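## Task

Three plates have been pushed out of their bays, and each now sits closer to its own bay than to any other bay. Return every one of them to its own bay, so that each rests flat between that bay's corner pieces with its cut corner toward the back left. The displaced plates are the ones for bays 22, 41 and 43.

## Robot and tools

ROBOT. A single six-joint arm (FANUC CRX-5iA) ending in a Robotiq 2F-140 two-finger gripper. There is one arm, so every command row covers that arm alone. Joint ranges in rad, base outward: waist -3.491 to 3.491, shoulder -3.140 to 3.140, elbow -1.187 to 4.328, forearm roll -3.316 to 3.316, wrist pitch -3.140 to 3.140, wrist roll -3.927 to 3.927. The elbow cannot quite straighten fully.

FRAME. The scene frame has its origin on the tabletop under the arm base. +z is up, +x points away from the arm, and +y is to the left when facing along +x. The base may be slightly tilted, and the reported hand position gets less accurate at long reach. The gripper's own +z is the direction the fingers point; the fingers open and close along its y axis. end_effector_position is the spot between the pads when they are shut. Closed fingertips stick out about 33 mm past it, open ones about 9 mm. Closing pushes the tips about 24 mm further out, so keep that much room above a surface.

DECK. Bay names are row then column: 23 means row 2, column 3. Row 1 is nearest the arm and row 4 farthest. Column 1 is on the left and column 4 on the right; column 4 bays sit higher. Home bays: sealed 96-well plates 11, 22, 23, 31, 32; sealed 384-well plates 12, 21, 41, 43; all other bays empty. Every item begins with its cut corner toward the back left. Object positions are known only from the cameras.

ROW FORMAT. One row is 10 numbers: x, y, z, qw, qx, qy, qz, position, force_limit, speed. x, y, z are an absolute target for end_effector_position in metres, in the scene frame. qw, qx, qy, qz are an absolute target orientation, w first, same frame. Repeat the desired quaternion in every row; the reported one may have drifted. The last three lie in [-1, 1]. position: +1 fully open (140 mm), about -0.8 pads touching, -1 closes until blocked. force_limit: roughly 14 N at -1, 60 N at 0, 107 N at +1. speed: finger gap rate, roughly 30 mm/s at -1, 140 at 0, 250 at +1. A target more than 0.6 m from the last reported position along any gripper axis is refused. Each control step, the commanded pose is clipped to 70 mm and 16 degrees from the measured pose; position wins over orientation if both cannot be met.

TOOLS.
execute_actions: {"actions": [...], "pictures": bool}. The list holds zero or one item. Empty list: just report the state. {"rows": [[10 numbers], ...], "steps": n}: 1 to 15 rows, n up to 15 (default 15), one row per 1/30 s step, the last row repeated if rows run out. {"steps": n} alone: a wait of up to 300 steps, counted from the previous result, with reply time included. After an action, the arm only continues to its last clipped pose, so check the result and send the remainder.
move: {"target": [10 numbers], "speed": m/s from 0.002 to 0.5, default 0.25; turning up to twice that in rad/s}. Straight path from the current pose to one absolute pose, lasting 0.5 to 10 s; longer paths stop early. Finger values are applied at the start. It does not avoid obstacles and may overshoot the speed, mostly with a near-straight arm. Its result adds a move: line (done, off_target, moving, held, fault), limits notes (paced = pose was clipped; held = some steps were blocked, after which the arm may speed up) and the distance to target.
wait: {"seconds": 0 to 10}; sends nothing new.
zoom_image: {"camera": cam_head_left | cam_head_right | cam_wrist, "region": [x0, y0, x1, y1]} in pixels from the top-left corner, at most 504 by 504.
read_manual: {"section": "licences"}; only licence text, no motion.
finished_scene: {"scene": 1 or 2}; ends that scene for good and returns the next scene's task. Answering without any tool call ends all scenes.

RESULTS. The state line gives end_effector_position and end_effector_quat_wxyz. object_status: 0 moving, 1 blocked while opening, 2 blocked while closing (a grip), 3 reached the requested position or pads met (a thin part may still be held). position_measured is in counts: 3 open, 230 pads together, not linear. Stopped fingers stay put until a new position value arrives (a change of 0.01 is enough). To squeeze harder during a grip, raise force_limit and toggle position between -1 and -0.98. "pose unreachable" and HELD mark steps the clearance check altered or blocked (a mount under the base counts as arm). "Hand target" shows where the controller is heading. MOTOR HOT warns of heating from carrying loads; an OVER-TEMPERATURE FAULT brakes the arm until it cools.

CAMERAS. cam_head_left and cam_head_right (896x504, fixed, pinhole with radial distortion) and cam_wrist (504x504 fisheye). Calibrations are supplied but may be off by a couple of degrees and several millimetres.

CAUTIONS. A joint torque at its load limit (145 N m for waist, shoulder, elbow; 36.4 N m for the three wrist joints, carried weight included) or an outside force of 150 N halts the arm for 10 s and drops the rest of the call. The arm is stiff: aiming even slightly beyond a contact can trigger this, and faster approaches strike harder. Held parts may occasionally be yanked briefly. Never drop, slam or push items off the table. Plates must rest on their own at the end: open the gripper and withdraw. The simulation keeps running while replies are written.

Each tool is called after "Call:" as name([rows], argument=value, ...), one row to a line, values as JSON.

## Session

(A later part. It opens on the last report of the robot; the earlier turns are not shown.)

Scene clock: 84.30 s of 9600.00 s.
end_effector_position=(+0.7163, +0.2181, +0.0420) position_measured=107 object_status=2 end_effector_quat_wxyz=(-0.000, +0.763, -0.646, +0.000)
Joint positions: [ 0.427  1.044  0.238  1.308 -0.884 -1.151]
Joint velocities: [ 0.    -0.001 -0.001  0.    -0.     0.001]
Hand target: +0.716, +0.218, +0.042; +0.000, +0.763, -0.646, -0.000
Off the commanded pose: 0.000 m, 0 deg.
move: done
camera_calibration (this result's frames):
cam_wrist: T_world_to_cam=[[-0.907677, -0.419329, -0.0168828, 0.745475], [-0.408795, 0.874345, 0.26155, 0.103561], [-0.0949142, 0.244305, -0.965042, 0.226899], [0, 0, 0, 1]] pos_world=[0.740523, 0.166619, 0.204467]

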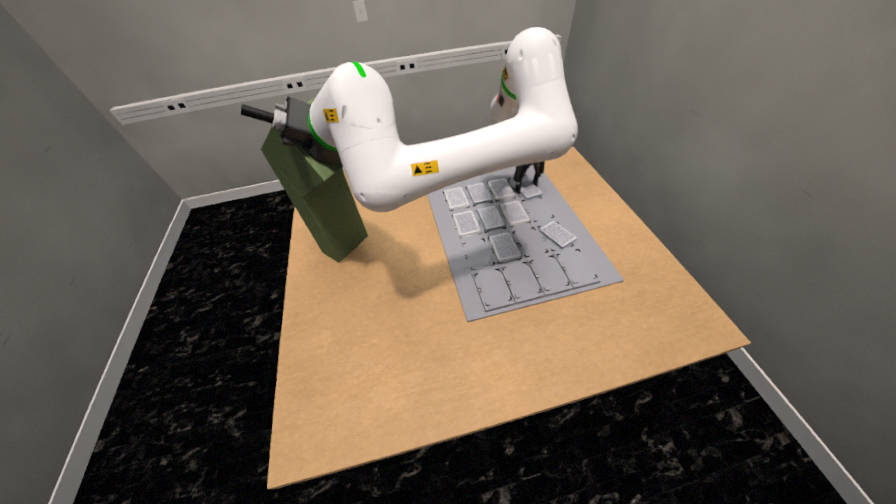

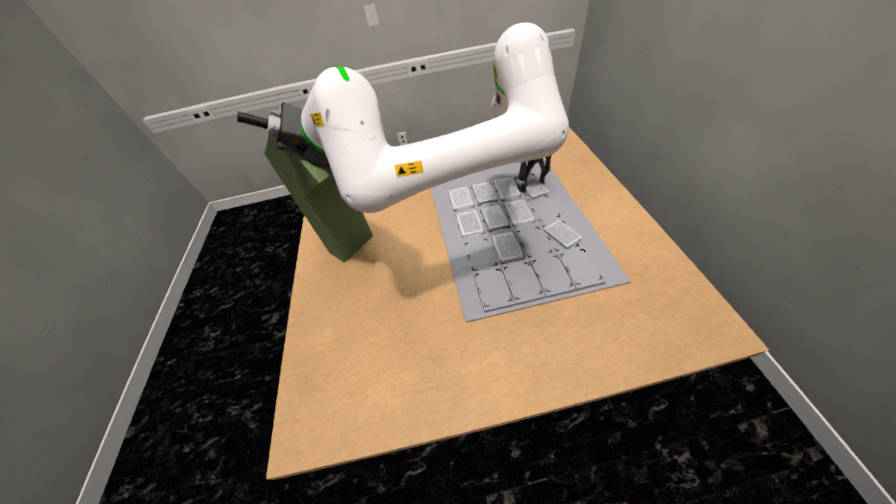

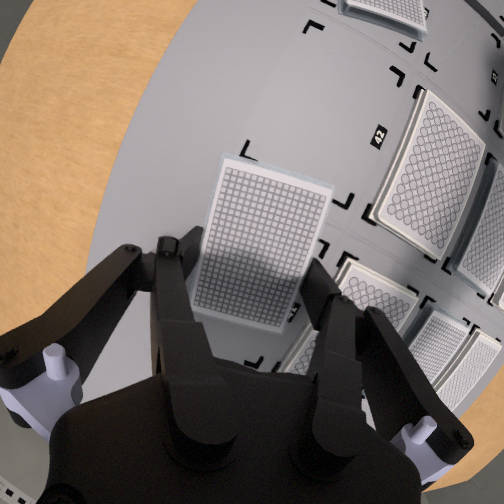

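Call:
move(target=[0.7162, 0.2181, 0.055, 0, 0.7632, -0.6461, 0, -1, -0.3, -1], speed=0.05)

Call:
move(target=[0.711, 0.257, 0.05, 0, 0.7114, -0.7028, 0, -1, -0.3, -1], speed=0.08)

Call:
zoom_image(camera="cam_wrist", region=[140, 130, 380, 370])

Call:
zoom_image(camera="cam_wrist", region=[200, 130, 360, 230])

Scene clock: 86.07 s of 9600.00 s.
end_effector_position=(+0.7162, +0.2181, +0.0550) position_measured=107 object_status=2 end_effector_quat_wxyz=(+0.000, +0.763, -0.646, -0.000)
Joint positions: [ 0.441  1.023  0.219  1.299 -0.895 -1.153]
Joint velocities: [ 0.001 -0.     0.001  0.    -0.001 -0.001]
Hand target: +0.716, +0.218, +0.055; +0.000, +0.763, -0.646, +0.000
Off the commanded pose: 0.000 m, 0 deg.
move: done
camera_calibration (this result's frames):
cam_wrist: T_world_to_cam=[[-0.90769, -0.419305, -0.0167764, 0.745572], [-0.408744, 0.874362, 0.261573, 0.100119], [-0.0950102, 0.244284, -0.965038, 0.239474], [0, 0, 0, 1]] pos_world=[0.740424, 0.166583, 0.217421]

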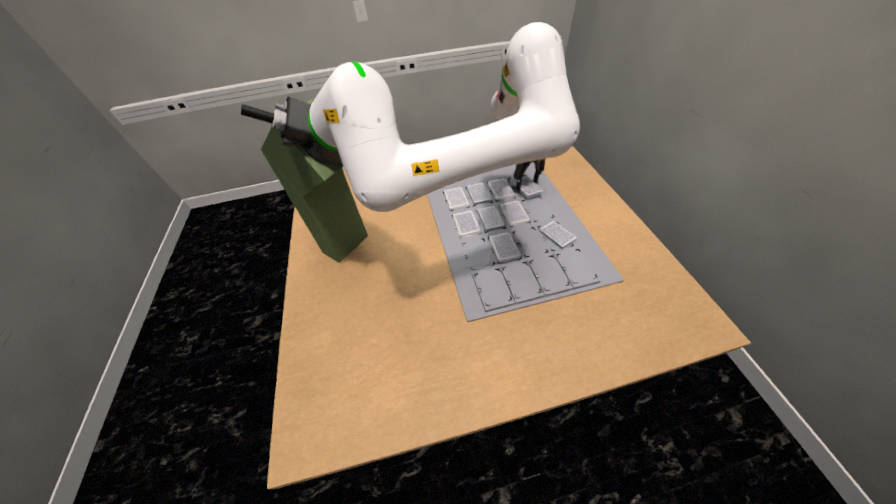

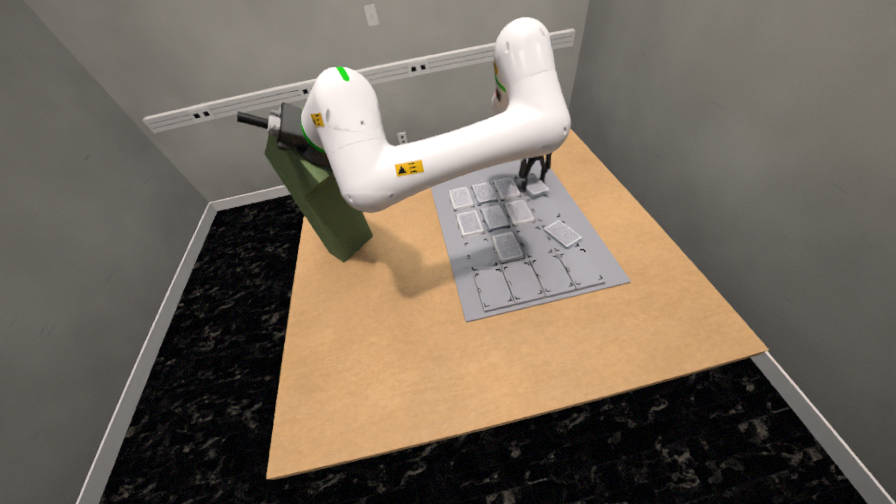

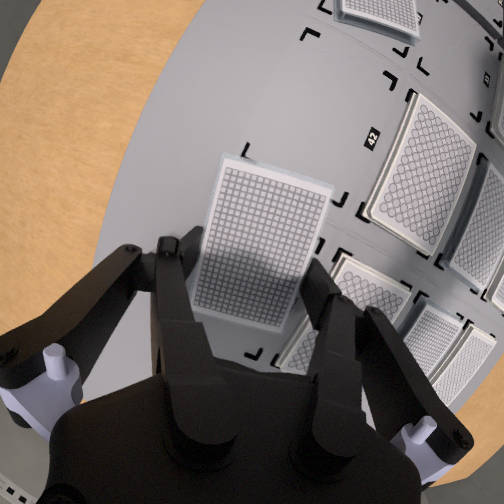

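Scene clock: 87.33 s of 9600.00 s.
end_effector_position=(+0.7110, +0.2570, +0.0501) position_measured=107 object_status=2 end_effector_quat_wxyz=(-0.000, +0.711, -0.703, -0.000)
Joint positions: [ 0.474  1.1    0.294  1.282 -0.915 -1.317]
Joint velocities: [ 0.001 -0.     0.    -0.     0.    -0.001]
Hand target: +0.711, +0.257, +0.050; +0.000, +0.711, -0.703, -0.000
Off the commanded pose: 0.000 m, 0 deg.
move: done
camera_calibration (this result's frames):
cam_wrist: T_world_to_cam=[[-0.961165, -0.275463, -0.0167986, 0.758183], [-0.270131, 0.92661, 0.261578, -0.0466923], [-0.0564894, 0.255958, -0.965036, 0.194351], [0, 0, 0, 1]] pos_world=[0.727104, 0.202371, 0.212506]

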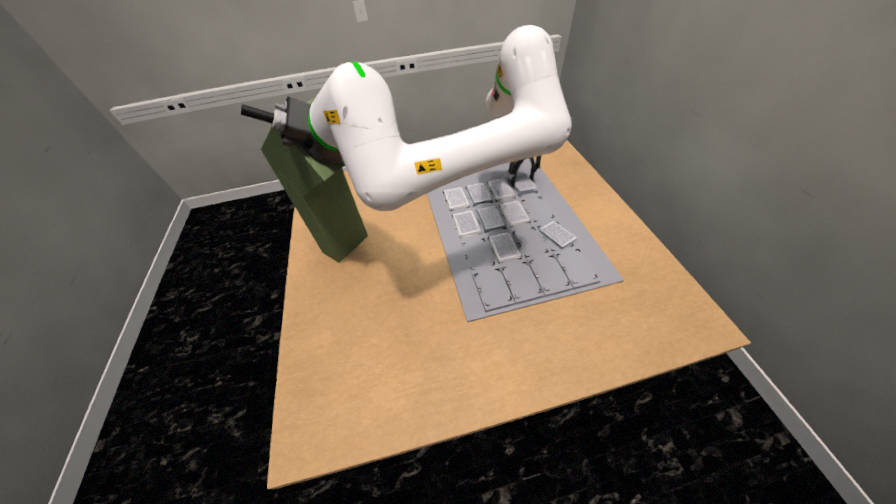

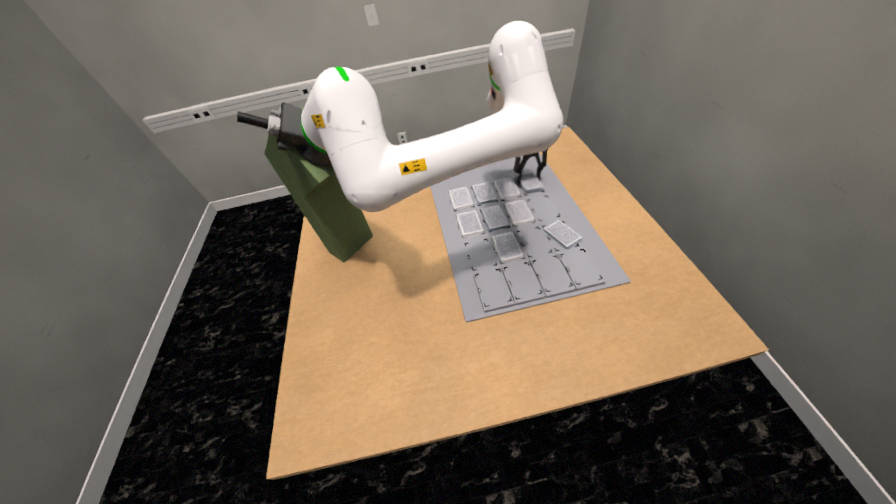

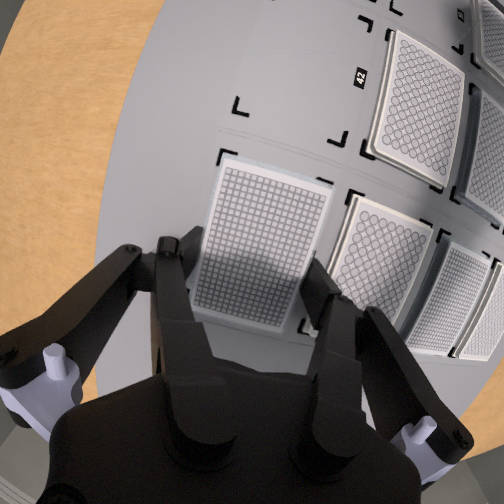

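Region (140, 130, 380, 370) of cam_wrist's 504x504 image, scaled by 2.100, with more detail than that image has.

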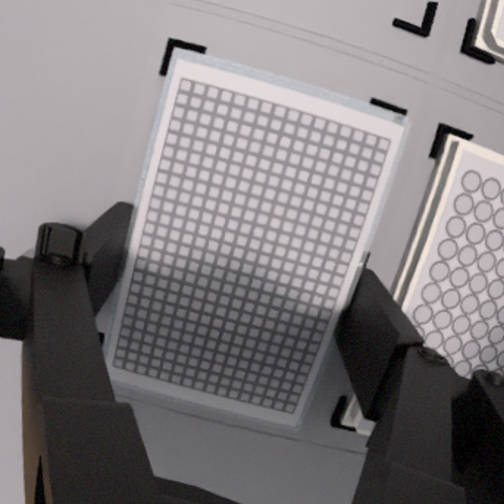

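Region (200, 130, 360, 230) of cam_wrist's 504x504 image, scaled by 3.150, with more detail than that image has; it fills the top 315 rows of this view, and the rest is white.

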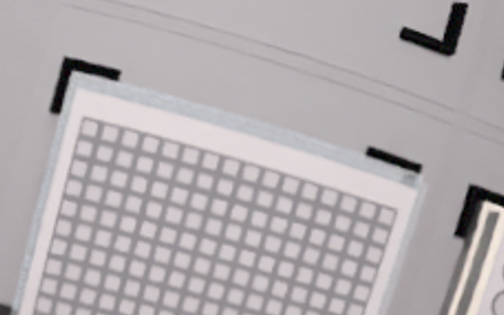

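Call:
move(target=[0.7117, 0.2553, 0.048, -0.0136, 0.7101, -0.7039, -0.0135, -1, -0.3, -1], speed=0.03)

Call:
zoom_image(camera="cam_wrist", region=[200, 130, 360, 230])

Call:
zoom_image(camera="cam_wrist", region=[290, 160, 450, 300])

Scene clock: 92.10 s of 9600.00 s.
end_effector_position=(+0.7117, +0.2553, +0.0480) position_measured=107 object_status=2 end_effector_quat_wxyz=(-0.014, +0.710, -0.704, -0.014)
Joint positions: [ 0.458  1.074  0.265  1.281 -0.867 -1.313]
Joint velocities: [-0.001 -0.001 -0.001 -0.     0.004 -0.   ]
Hand target: +0.712, +0.255, +0.048; -0.014, +0.710, -0.704, -0.014
Off the commanded pose: 0.000 m, 0 deg.
After step 90, 0.90 s passed at rest.
move: done
camera_calibration (this result's frames):
cam_wrist: T_world_to_cam=[[-0.962109, -0.271316, -0.0270871, 0.758429], [-0.266911, 0.916847, 0.2969, -0.0459448], [-0.0557188, 0.29288, -0.954524, 0.182364], [0, 0, 0, 1]] pos_world=[0.72759, 0.194487, 0.208255]

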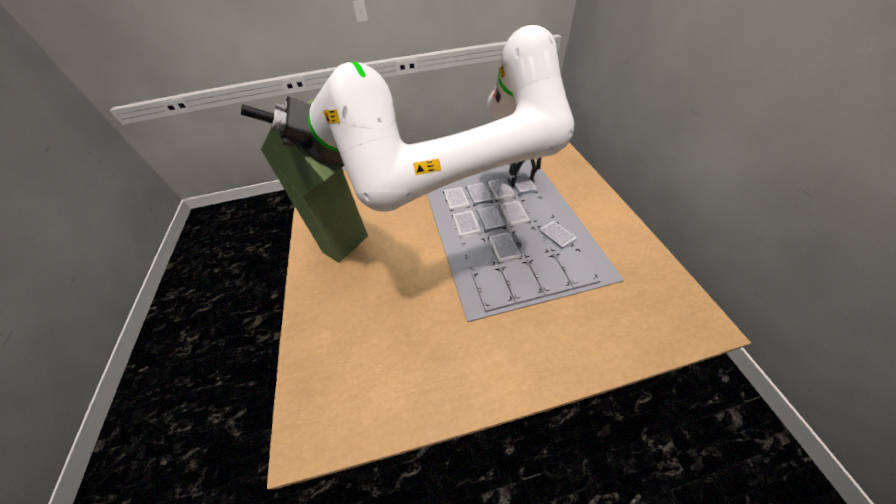

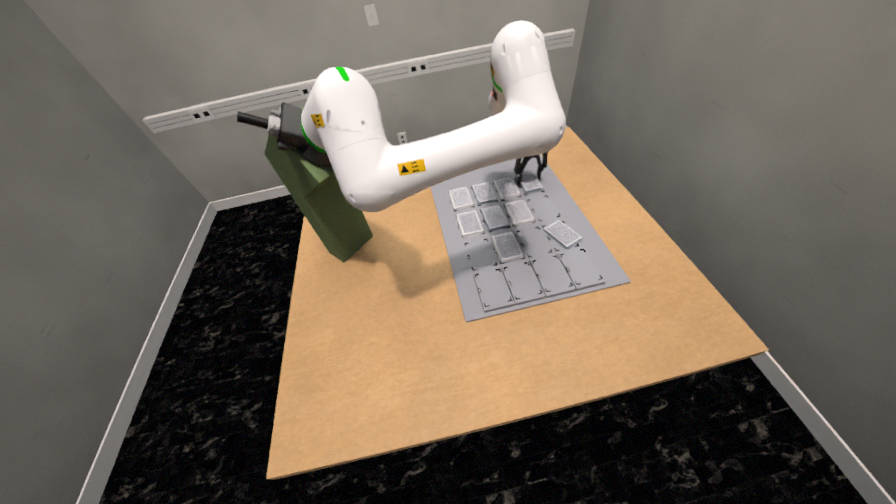

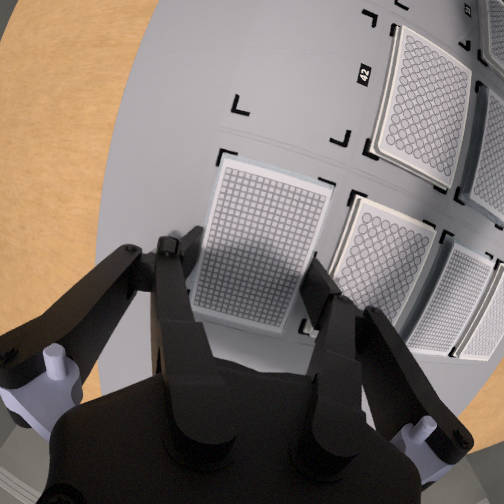

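Region (200, 130, 360, 230) of cam_wrist's 504x504 image, scaled by 3.150, with more detail than that image has; it fills the top 315 rows of this view, and the rest is white.

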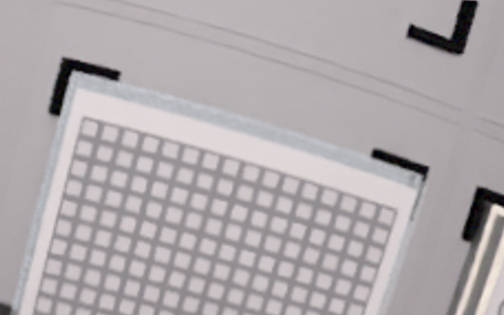

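Region (290, 160, 450, 300) of cam_wrist's 504x504 image, scaled by 3.150, with more detail than that image has; it fills the top 441 rows of this view, and the rest is white.

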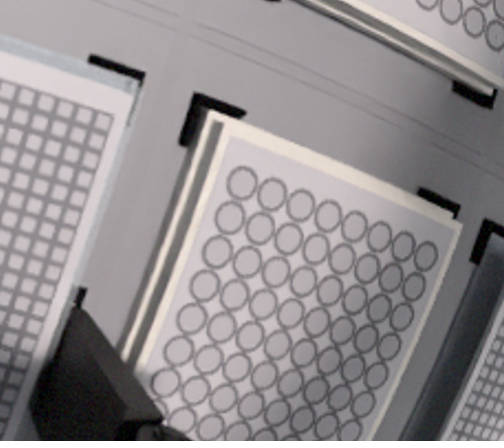

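Call:
move(target=[0.7118, 0.2557, 0.0445, -0.0136, 0.7089, -0.7051, -0.0135, -1, -0.3, -1], speed=0.01)

Call:
zoom_image(camera="cam_wrist", region=[200, 130, 360, 230])

Call:
zoom_image(camera="cam_wrist", region=[170, 270, 330, 370])

Scene clock: 96.97 s of 9600.00 s.
end_effector_position=(+0.7118, +0.2557, +0.0445) position_measured=107 object_status=2 end_effector_quat_wxyz=(-0.014, +0.709, -0.705, -0.013)
Joint positions: [ 0.455  1.081  0.272  1.283 -0.865 -1.315]
Joint velocities: [-0.    -0.001  0.001 -0.001  0.001  0.   ]
Hand target: +0.712, +0.256, +0.045; -0.014, +0.709, -0.705, -0.013
Off the commanded pose: 0.000 m, 0 deg.
After step 90, 1.17 s passed at rest.
move: done
camera_calibration (this result's frames):
cam_wrist: T_world_to_cam=[[-0.963013, -0.268087, -0.027131, 0.758409], [-0.263844, 0.91772, 0.296946, -0.0476253], [-0.0547086, 0.293121, -0.954509, 0.178134], [0, 0, 0, 1]] pos_world=[0.727537, 0.194812, 0.204749]

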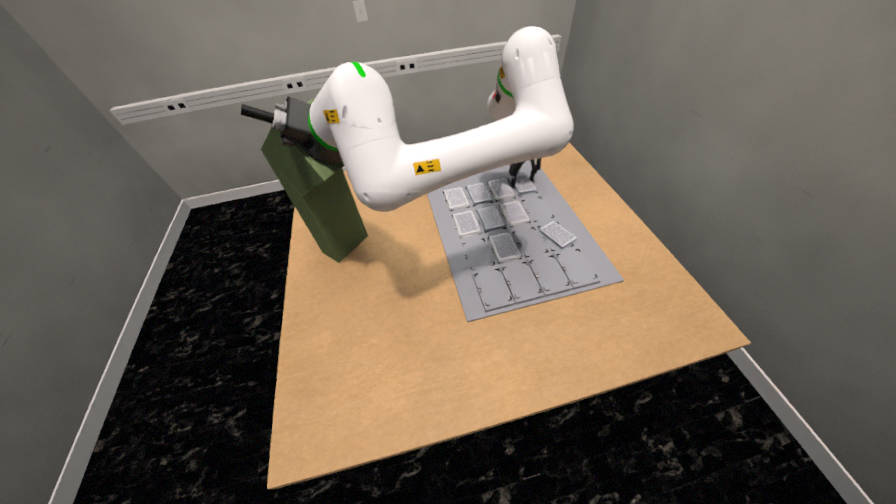

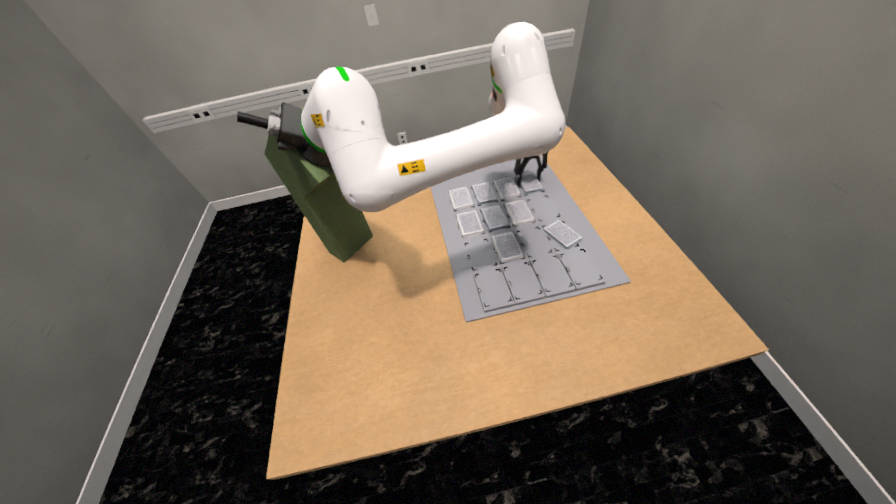

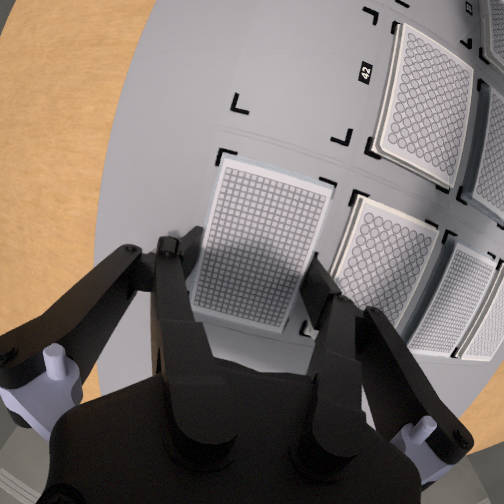

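Region (200, 130, 360, 230) of cam_wrist's 504x504 image, scaled by 3.150, with more detail than that image has; it fills the top 315 rows of this view, and the rest is white.

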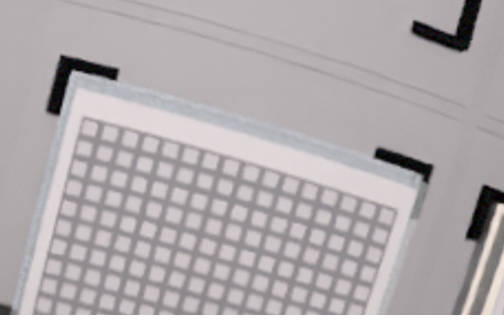

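Region (170, 270, 330, 370) of cam_wrist's 504x504 image, scaled by 3.150, with more detail than that image has; it fills the top 315 rows of this view, and the rest is white.

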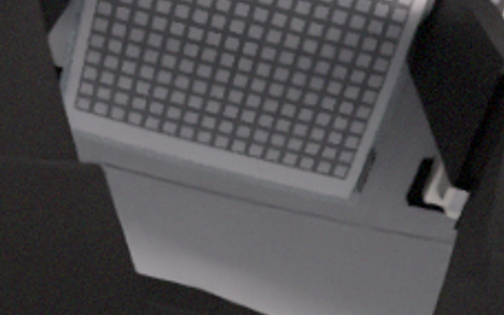

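Call:
execute_actions(actions=[])

Scene clock: 99.67 s of 9600.00 s.
end_effector_position=(+0.7118, +0.2557, +0.0445) position_measured=107 object_status=2 end_effector_quat_wxyz=(-0.014, +0.709, -0.705, -0.013)
Joint positions: [ 0.455  1.081  0.272  1.283 -0.865 -1.315]
Joint velocities: [ 0.    -0.001  0.    -0.002  0.001  0.001]
Hand target: +0.712, +0.256, +0.045; -0.014, +0.709, -0.705, -0.013
Off the commanded pose: 0.000 m, 0 deg.
Steps of this call (steps 1 to 81: nothing new was sent). Readings (end_effector_position | what the end effector reports):
1: (+0.7118, +0.2557, +0.0445) | position_measured=107 object_status=2
2: (+0.7118, +0.2557, +0.0445) | position_measured=107 object_status=2
4: (+0.7118, +0.2557, +0.0445) | position_measured=107 object_status=2
8: (+0.7118, +0.2557, +0.0445) | position_measured=107 object_status=2
81: the state above
camera_calibration (this result's frames):
cam_wrist: T_world_to_cam=[[-0.963015, -0.26808, -0.0271255, 0.758405], [-0.263836, 0.917722, 0.296945, -0.0476303], [-0.0547115, 0.293119, -0.954509, 0.178124], [0, 0, 0, 1]] pos_world=[0.727534, 0.194813, 0.204737]

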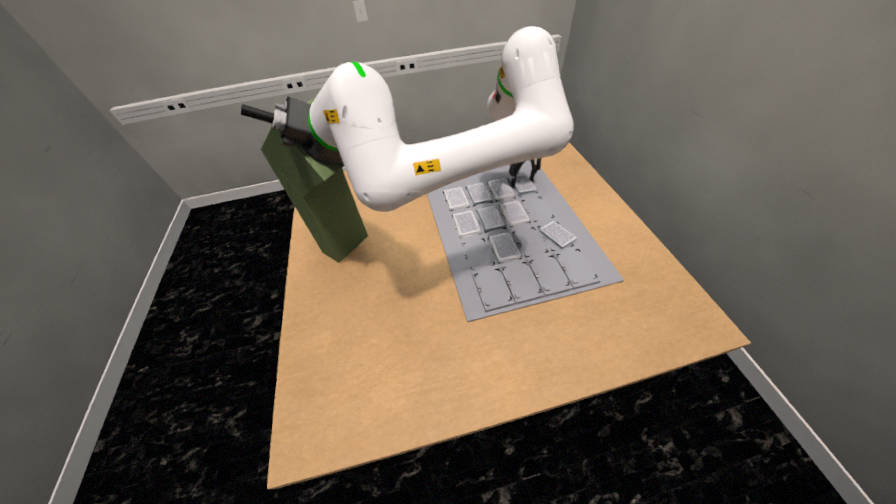

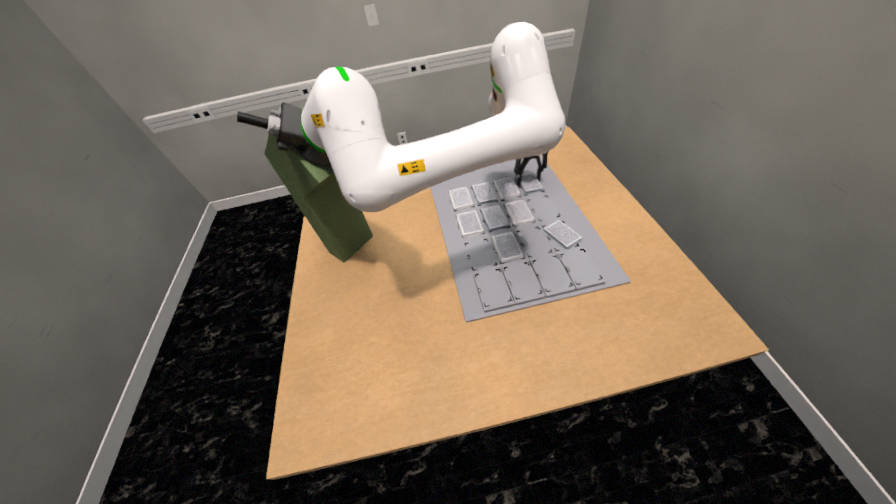

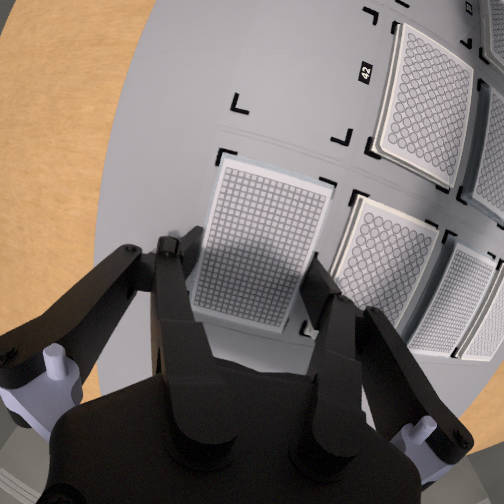

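Call:
move(target=[0.7118, 0.2557, 0.0435, -0.0136, 0.7089, -0.7051, -0.0135, -1, -0.3, -1], speed=0.005)

Call:
zoom_image(camera="cam_wrist", region=[190, 130, 370, 230])

Scene clock: 101.03 s of 9600.00 s.
end_effector_position=(+0.7118, +0.2557, +0.0435) position_measured=107 object_status=2 end_effector_quat_wxyz=(-0.014, +0.709, -0.705, -0.014)
Joint positions: [ 0.454  1.082  0.273  1.284 -0.864 -1.315]
Joint velocities: [ 0.    -0.001  0.001 -0.001  0.001 -0.   ]
Hand target: +0.712, +0.256, +0.044; -0.014, +0.709, -0.705, -0.013
Off the commanded pose: 0.000 m, 0 deg.
move: done
camera_calibration (this result's frames):
cam_wrist: T_world_to_cam=[[-0.963062, -0.267911, -0.027121, 0.758362], [-0.263673, 0.917768, 0.296947, -0.0474583], [-0.0546646, 0.293129, -0.954509, 0.177136], [0, 0, 0, 1]] pos_world=[0.727519, 0.194805, 0.203738]

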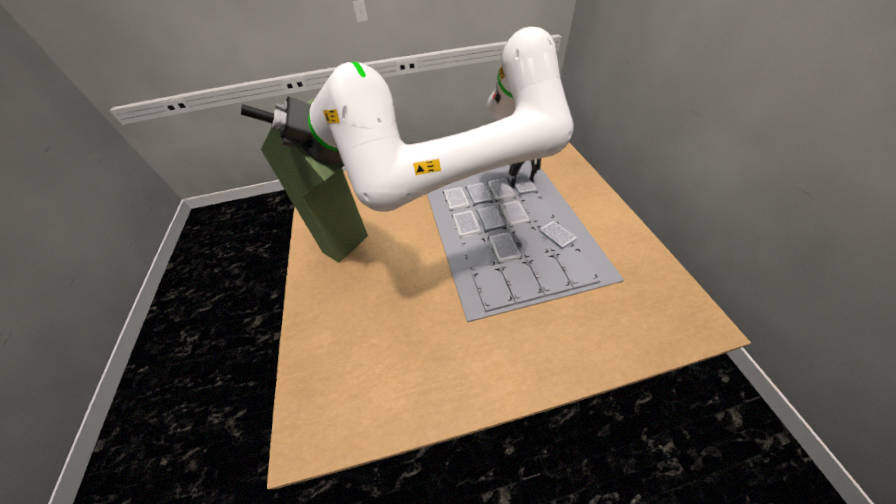

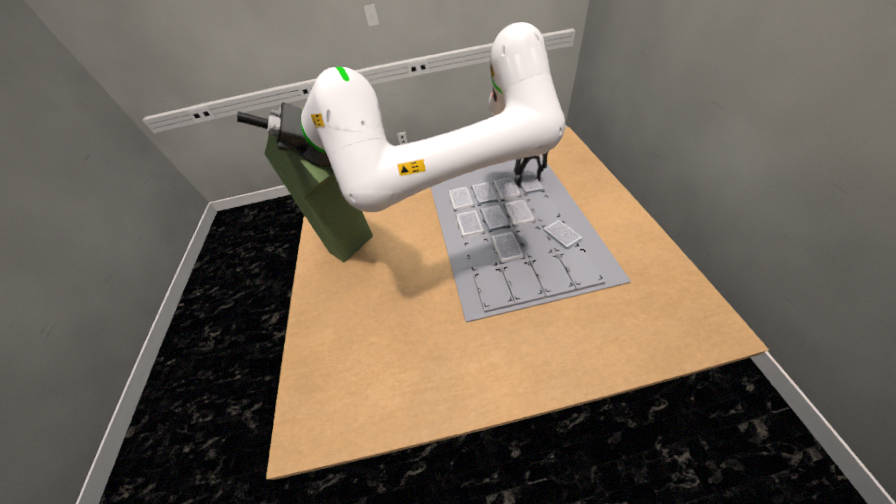

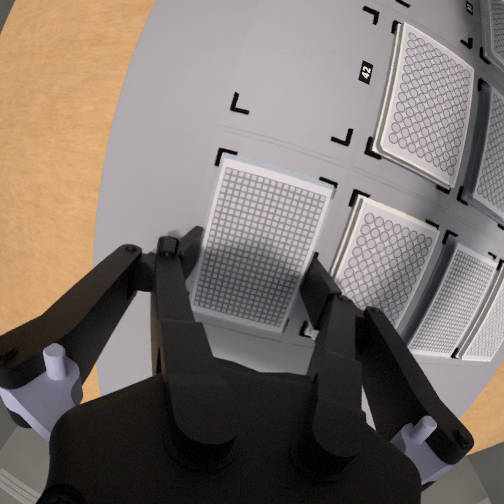

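Region (190, 130, 370, 230) of cam_wrist's 504x504 image, scaled by 2.800, with more detail than that image has.

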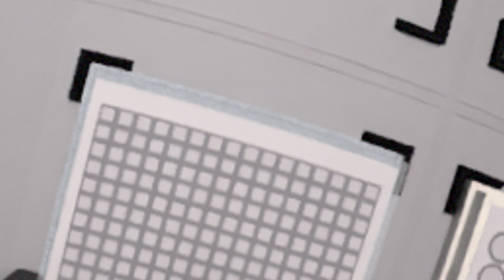

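Call:
move(target=[0.7118, 0.2557, 0.0429, -0.0136, 0.7089, -0.7051, -0.0135, -1, -0.3, -1], speed=0.004)

Call:
move(target=[0.7118, 0.2557, 0.0423, -0.0136, 0.7089, -0.7051, -0.0135, -1, -0.3, -1], speed=0.004)

Call:
zoom_image(camera="cam_wrist", region=[190, 130, 370, 230])

Scene clock: 102.97 s of 9600.00 s.
end_effector_position=(+0.7118, +0.2557, +0.0429) position_measured=107 object_status=2 end_effector_quat_wxyz=(-0.014, +0.709, -0.705, -0.013)
Joint positions: [ 0.453  1.083  0.274  1.284 -0.864 -1.315]
Joint velocities: [-0.002  0.002  0.     0.001 -0.001  0.001]
Hand target: +0.712, +0.256, +0.043; -0.014, +0.709, -0.705, -0.013
Off the commanded pose: 0.000 m, 0 deg.
move: done
camera_calibration (this result's frames):
cam_wrist: T_world_to_cam=[[-0.963015, -0.268079, -0.0271258, 0.758353], [-0.263835, 0.917722, 0.296945, -0.0471521], [-0.0547109, 0.29312, -0.954509, 0.176598], [0, 0, 0, 1]] pos_world=[0.727527, 0.194807, 0.203137]

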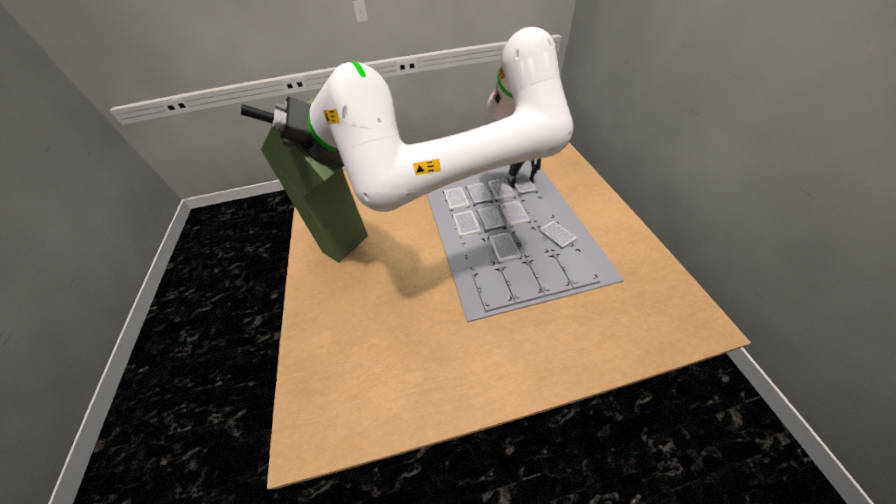

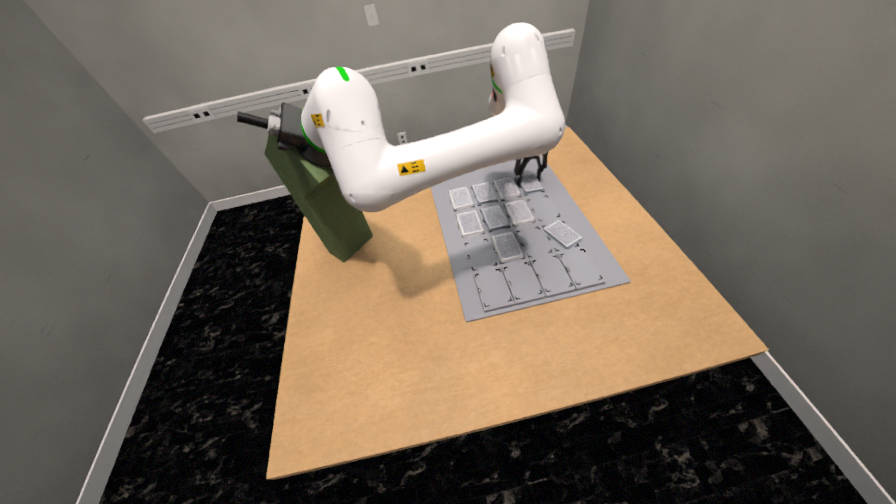

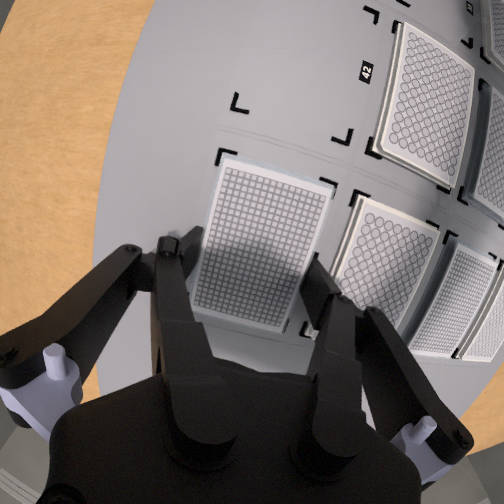

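Scene clock: 103.67 s of 9600.00 s.
end_effector_position=(+0.7118, +0.2557, +0.0423) position_measured=107 object_status=2 end_effector_quat_wxyz=(-0.014, +0.709, -0.705, -0.013)
Joint positions: [ 0.452  1.084  0.275  1.285 -0.863 -1.315]
Joint velocities: [ 0.     0.001 -0.    -0.001 -0.    -0.   ]
Hand target: +0.712, +0.256, +0.042; -0.014, +0.709, -0.705, -0.013
Off the commanded pose: 0.000 m, 0 deg.
move: done
camera_calibration (this result's frames):
cam_wrist: T_world_to_cam=[[-0.963015, -0.268079, -0.0271259, 0.758337], [-0.263835, 0.917722, 0.296945, -0.046974], [-0.054711, 0.29312, -0.954509, 0.176025], [0, 0, 0, 1]] pos_world=[0.727527, 0.194807, 0.202537]

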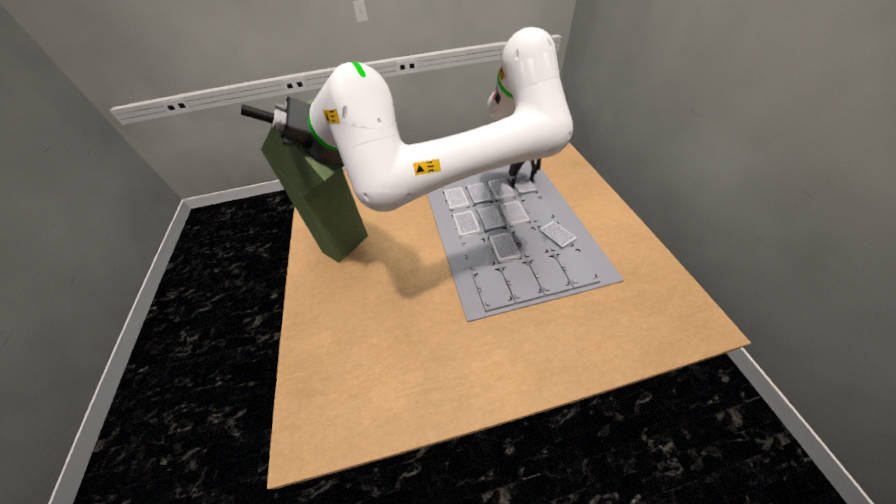

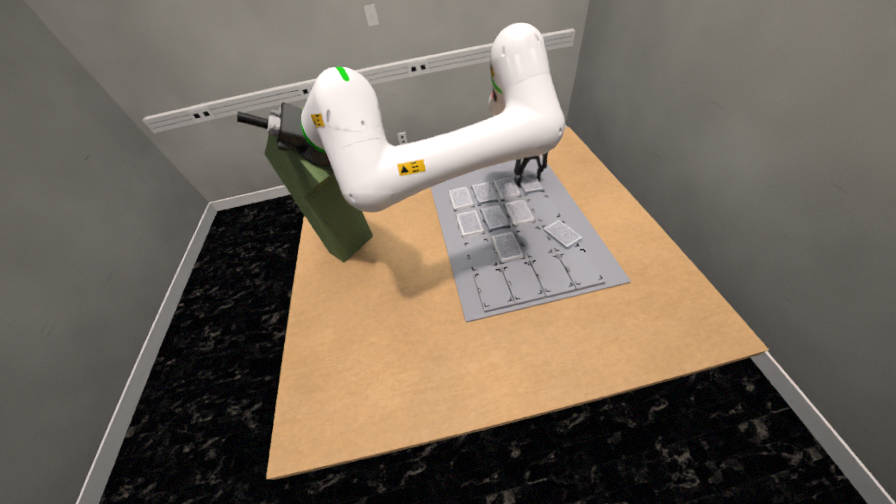

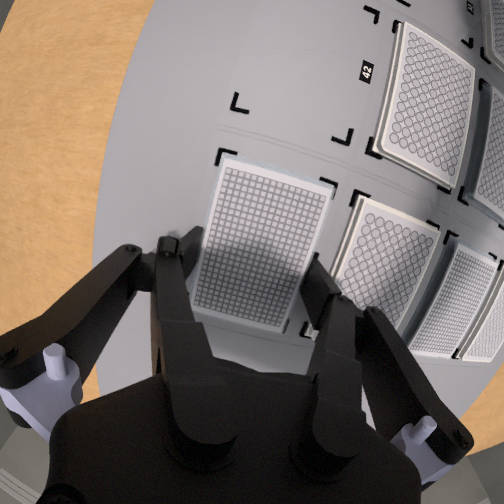

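Region (190, 130, 370, 230) of cam_wrist's 504x504 image, scaled by 2.800, with more detail than that image has.

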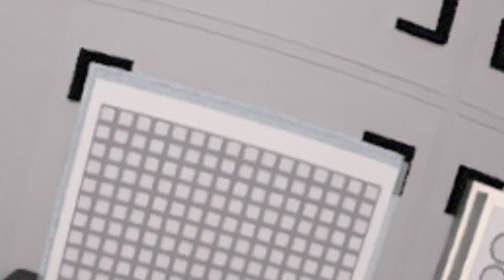

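Call:
move(target=[0.7118, 0.2557, 0.0417, -0.0136, 0.7089, -0.7051, -0.0135, -1, -0.3, -1], speed=0.004)

Call:
zoom_image(camera="cam_wrist", region=[190, 130, 370, 230])

Scene clock: 104.90 s of 9600.00 s.
end_effector_position=(+0.7118, +0.2557, +0.0417) position_measured=107 object_status=2 end_effector_quat_wxyz=(-0.014, +0.709, -0.705, -0.013)
Joint positions: [ 0.452  1.085  0.276  1.285 -0.863 -1.315]
Joint velocities: [ 0.001  0.001  0.     0.     0.002 -0.   ]
Hand target: +0.712, +0.256, +0.042; -0.014, +0.709, -0.705, -0.013
Off the commanded pose: 0.000 m, 0 deg.
move: done
camera_calibration (this result's frames):
cam_wrist: T_world_to_cam=[[-0.963015, -0.26808, -0.0271259, 0.758321], [-0.263836, 0.917722, 0.296946, -0.0467958], [-0.054711, 0.29312, -0.954509, 0.175453], [0, 0, 0, 1]] pos_world=[0.727527, 0.194807, 0.201937]

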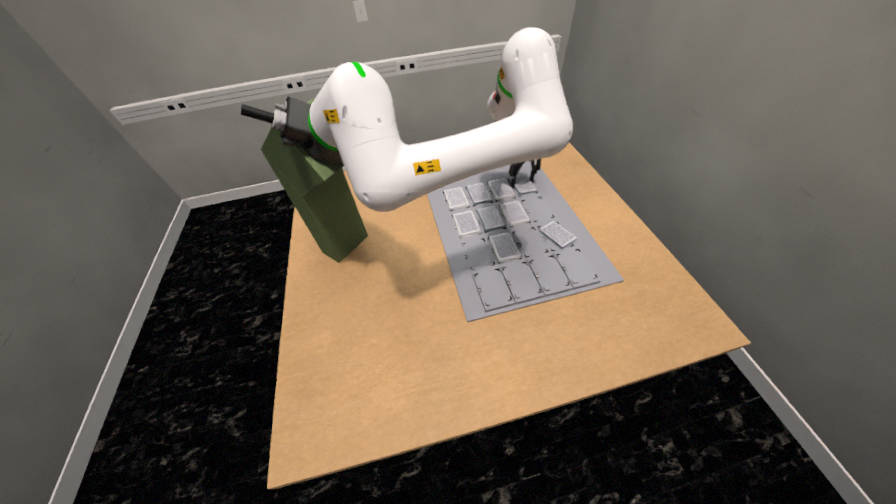

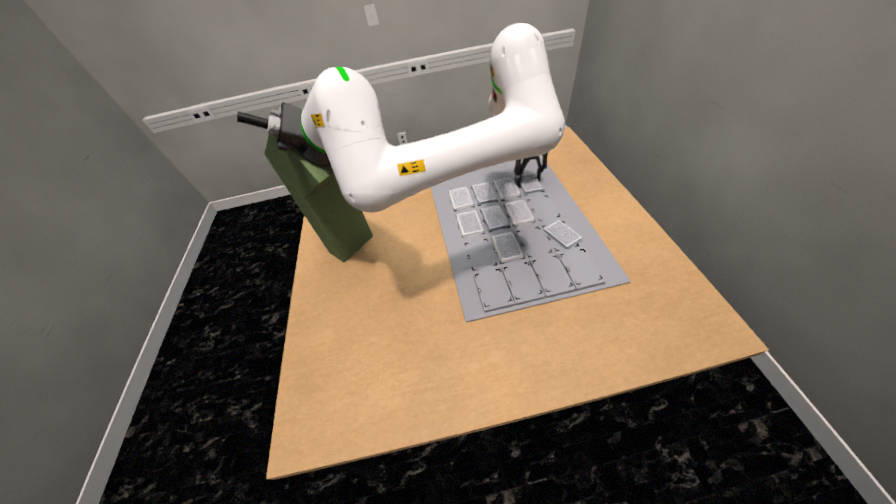

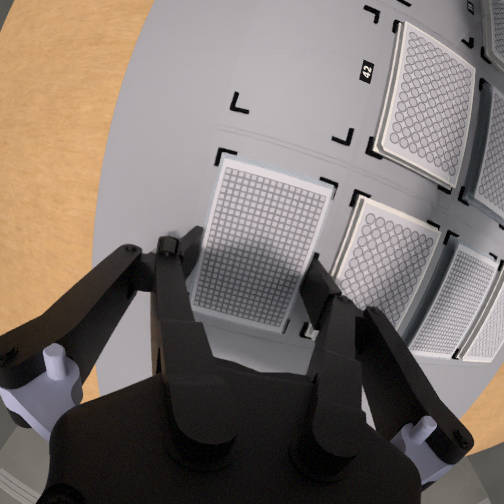

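Region (190, 130, 370, 230) of cam_wrist's 504x504 image, scaled by 2.800, with more detail than that image has.

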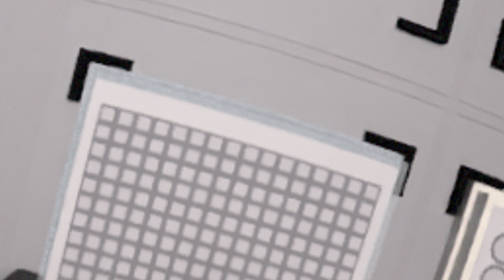

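Call:
move(target=[0.7118, 0.2557, 0.0411, -0.0136, 0.7089, -0.7051, -0.0135, -1, -0.3, -1], speed=0.004)

Call:
zoom_image(camera="cam_wrist", region=[190, 130, 370, 230])

Scene clock: 106.07 s of 9600.00 s.
end_effector_position=(+0.7118, +0.2557, +0.0411) position_measured=107 object_status=2 end_effector_quat_wxyz=(-0.014, +0.709, -0.705, -0.013)
Joint positions: [ 0.451  1.086  0.277  1.285 -0.862 -1.315]
Joint velocities: [ 0.001  0.001 -0.    -0.001 -0.    -0.   ]
Hand target: +0.712, +0.256, +0.041; -0.014, +0.709, -0.705, -0.013
Off the commanded pose: 0.000 m, 0 deg.
move: done
camera_calibration (this result's frames):
cam_wrist: T_world_to_cam=[[-0.963015, -0.268078, -0.0271286, 0.758307], [-0.263835, 0.917723, 0.296945, -0.0466176], [-0.0547079, 0.29312, -0.954509, 0.174879], [0, 0, 0, 1]] pos_world=[0.727529, 0.194807, 0.201338]

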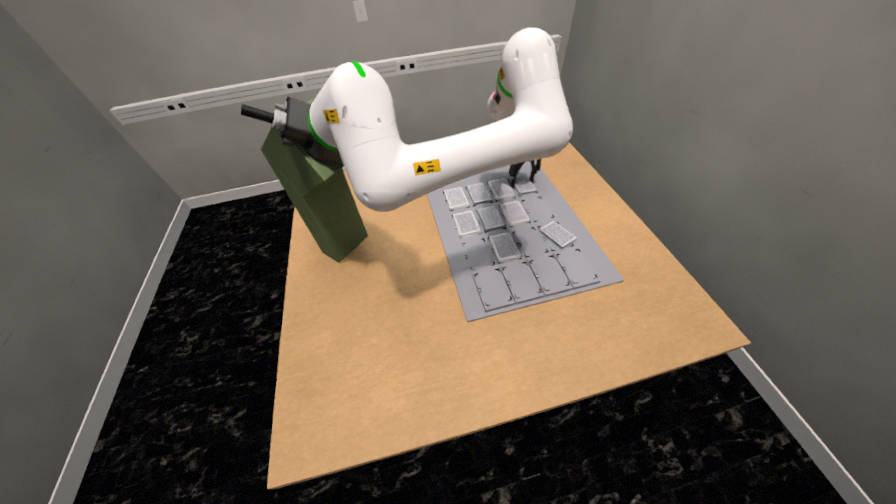

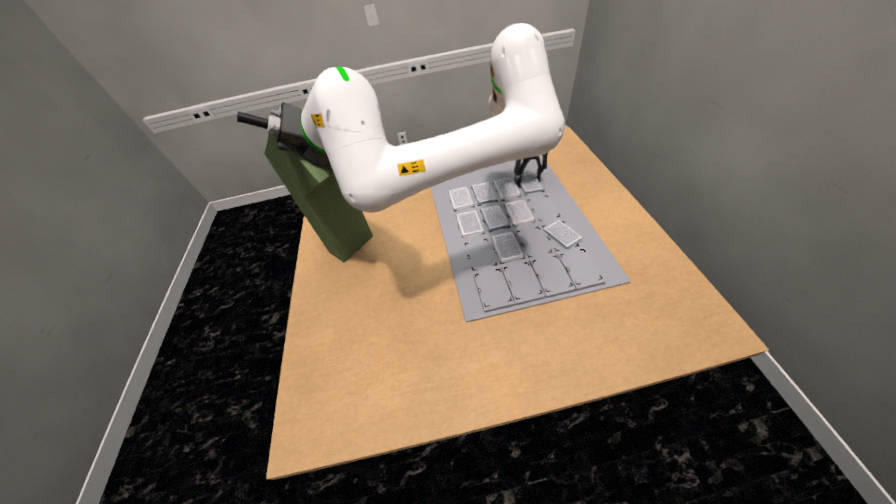

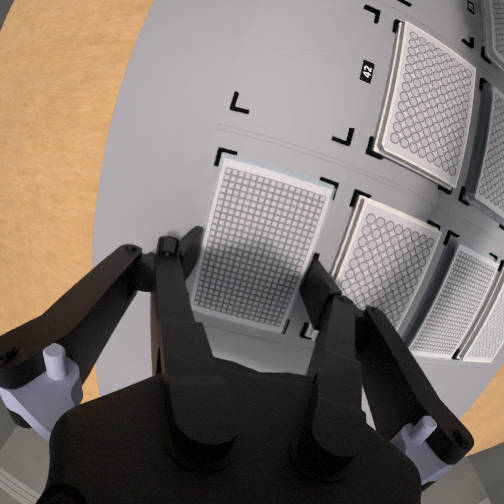

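Region (190, 130, 370, 230) of cam_wrist's 504x504 image, scaled by 2.800, with more detail than that image has.

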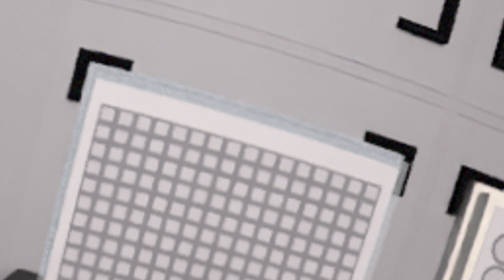

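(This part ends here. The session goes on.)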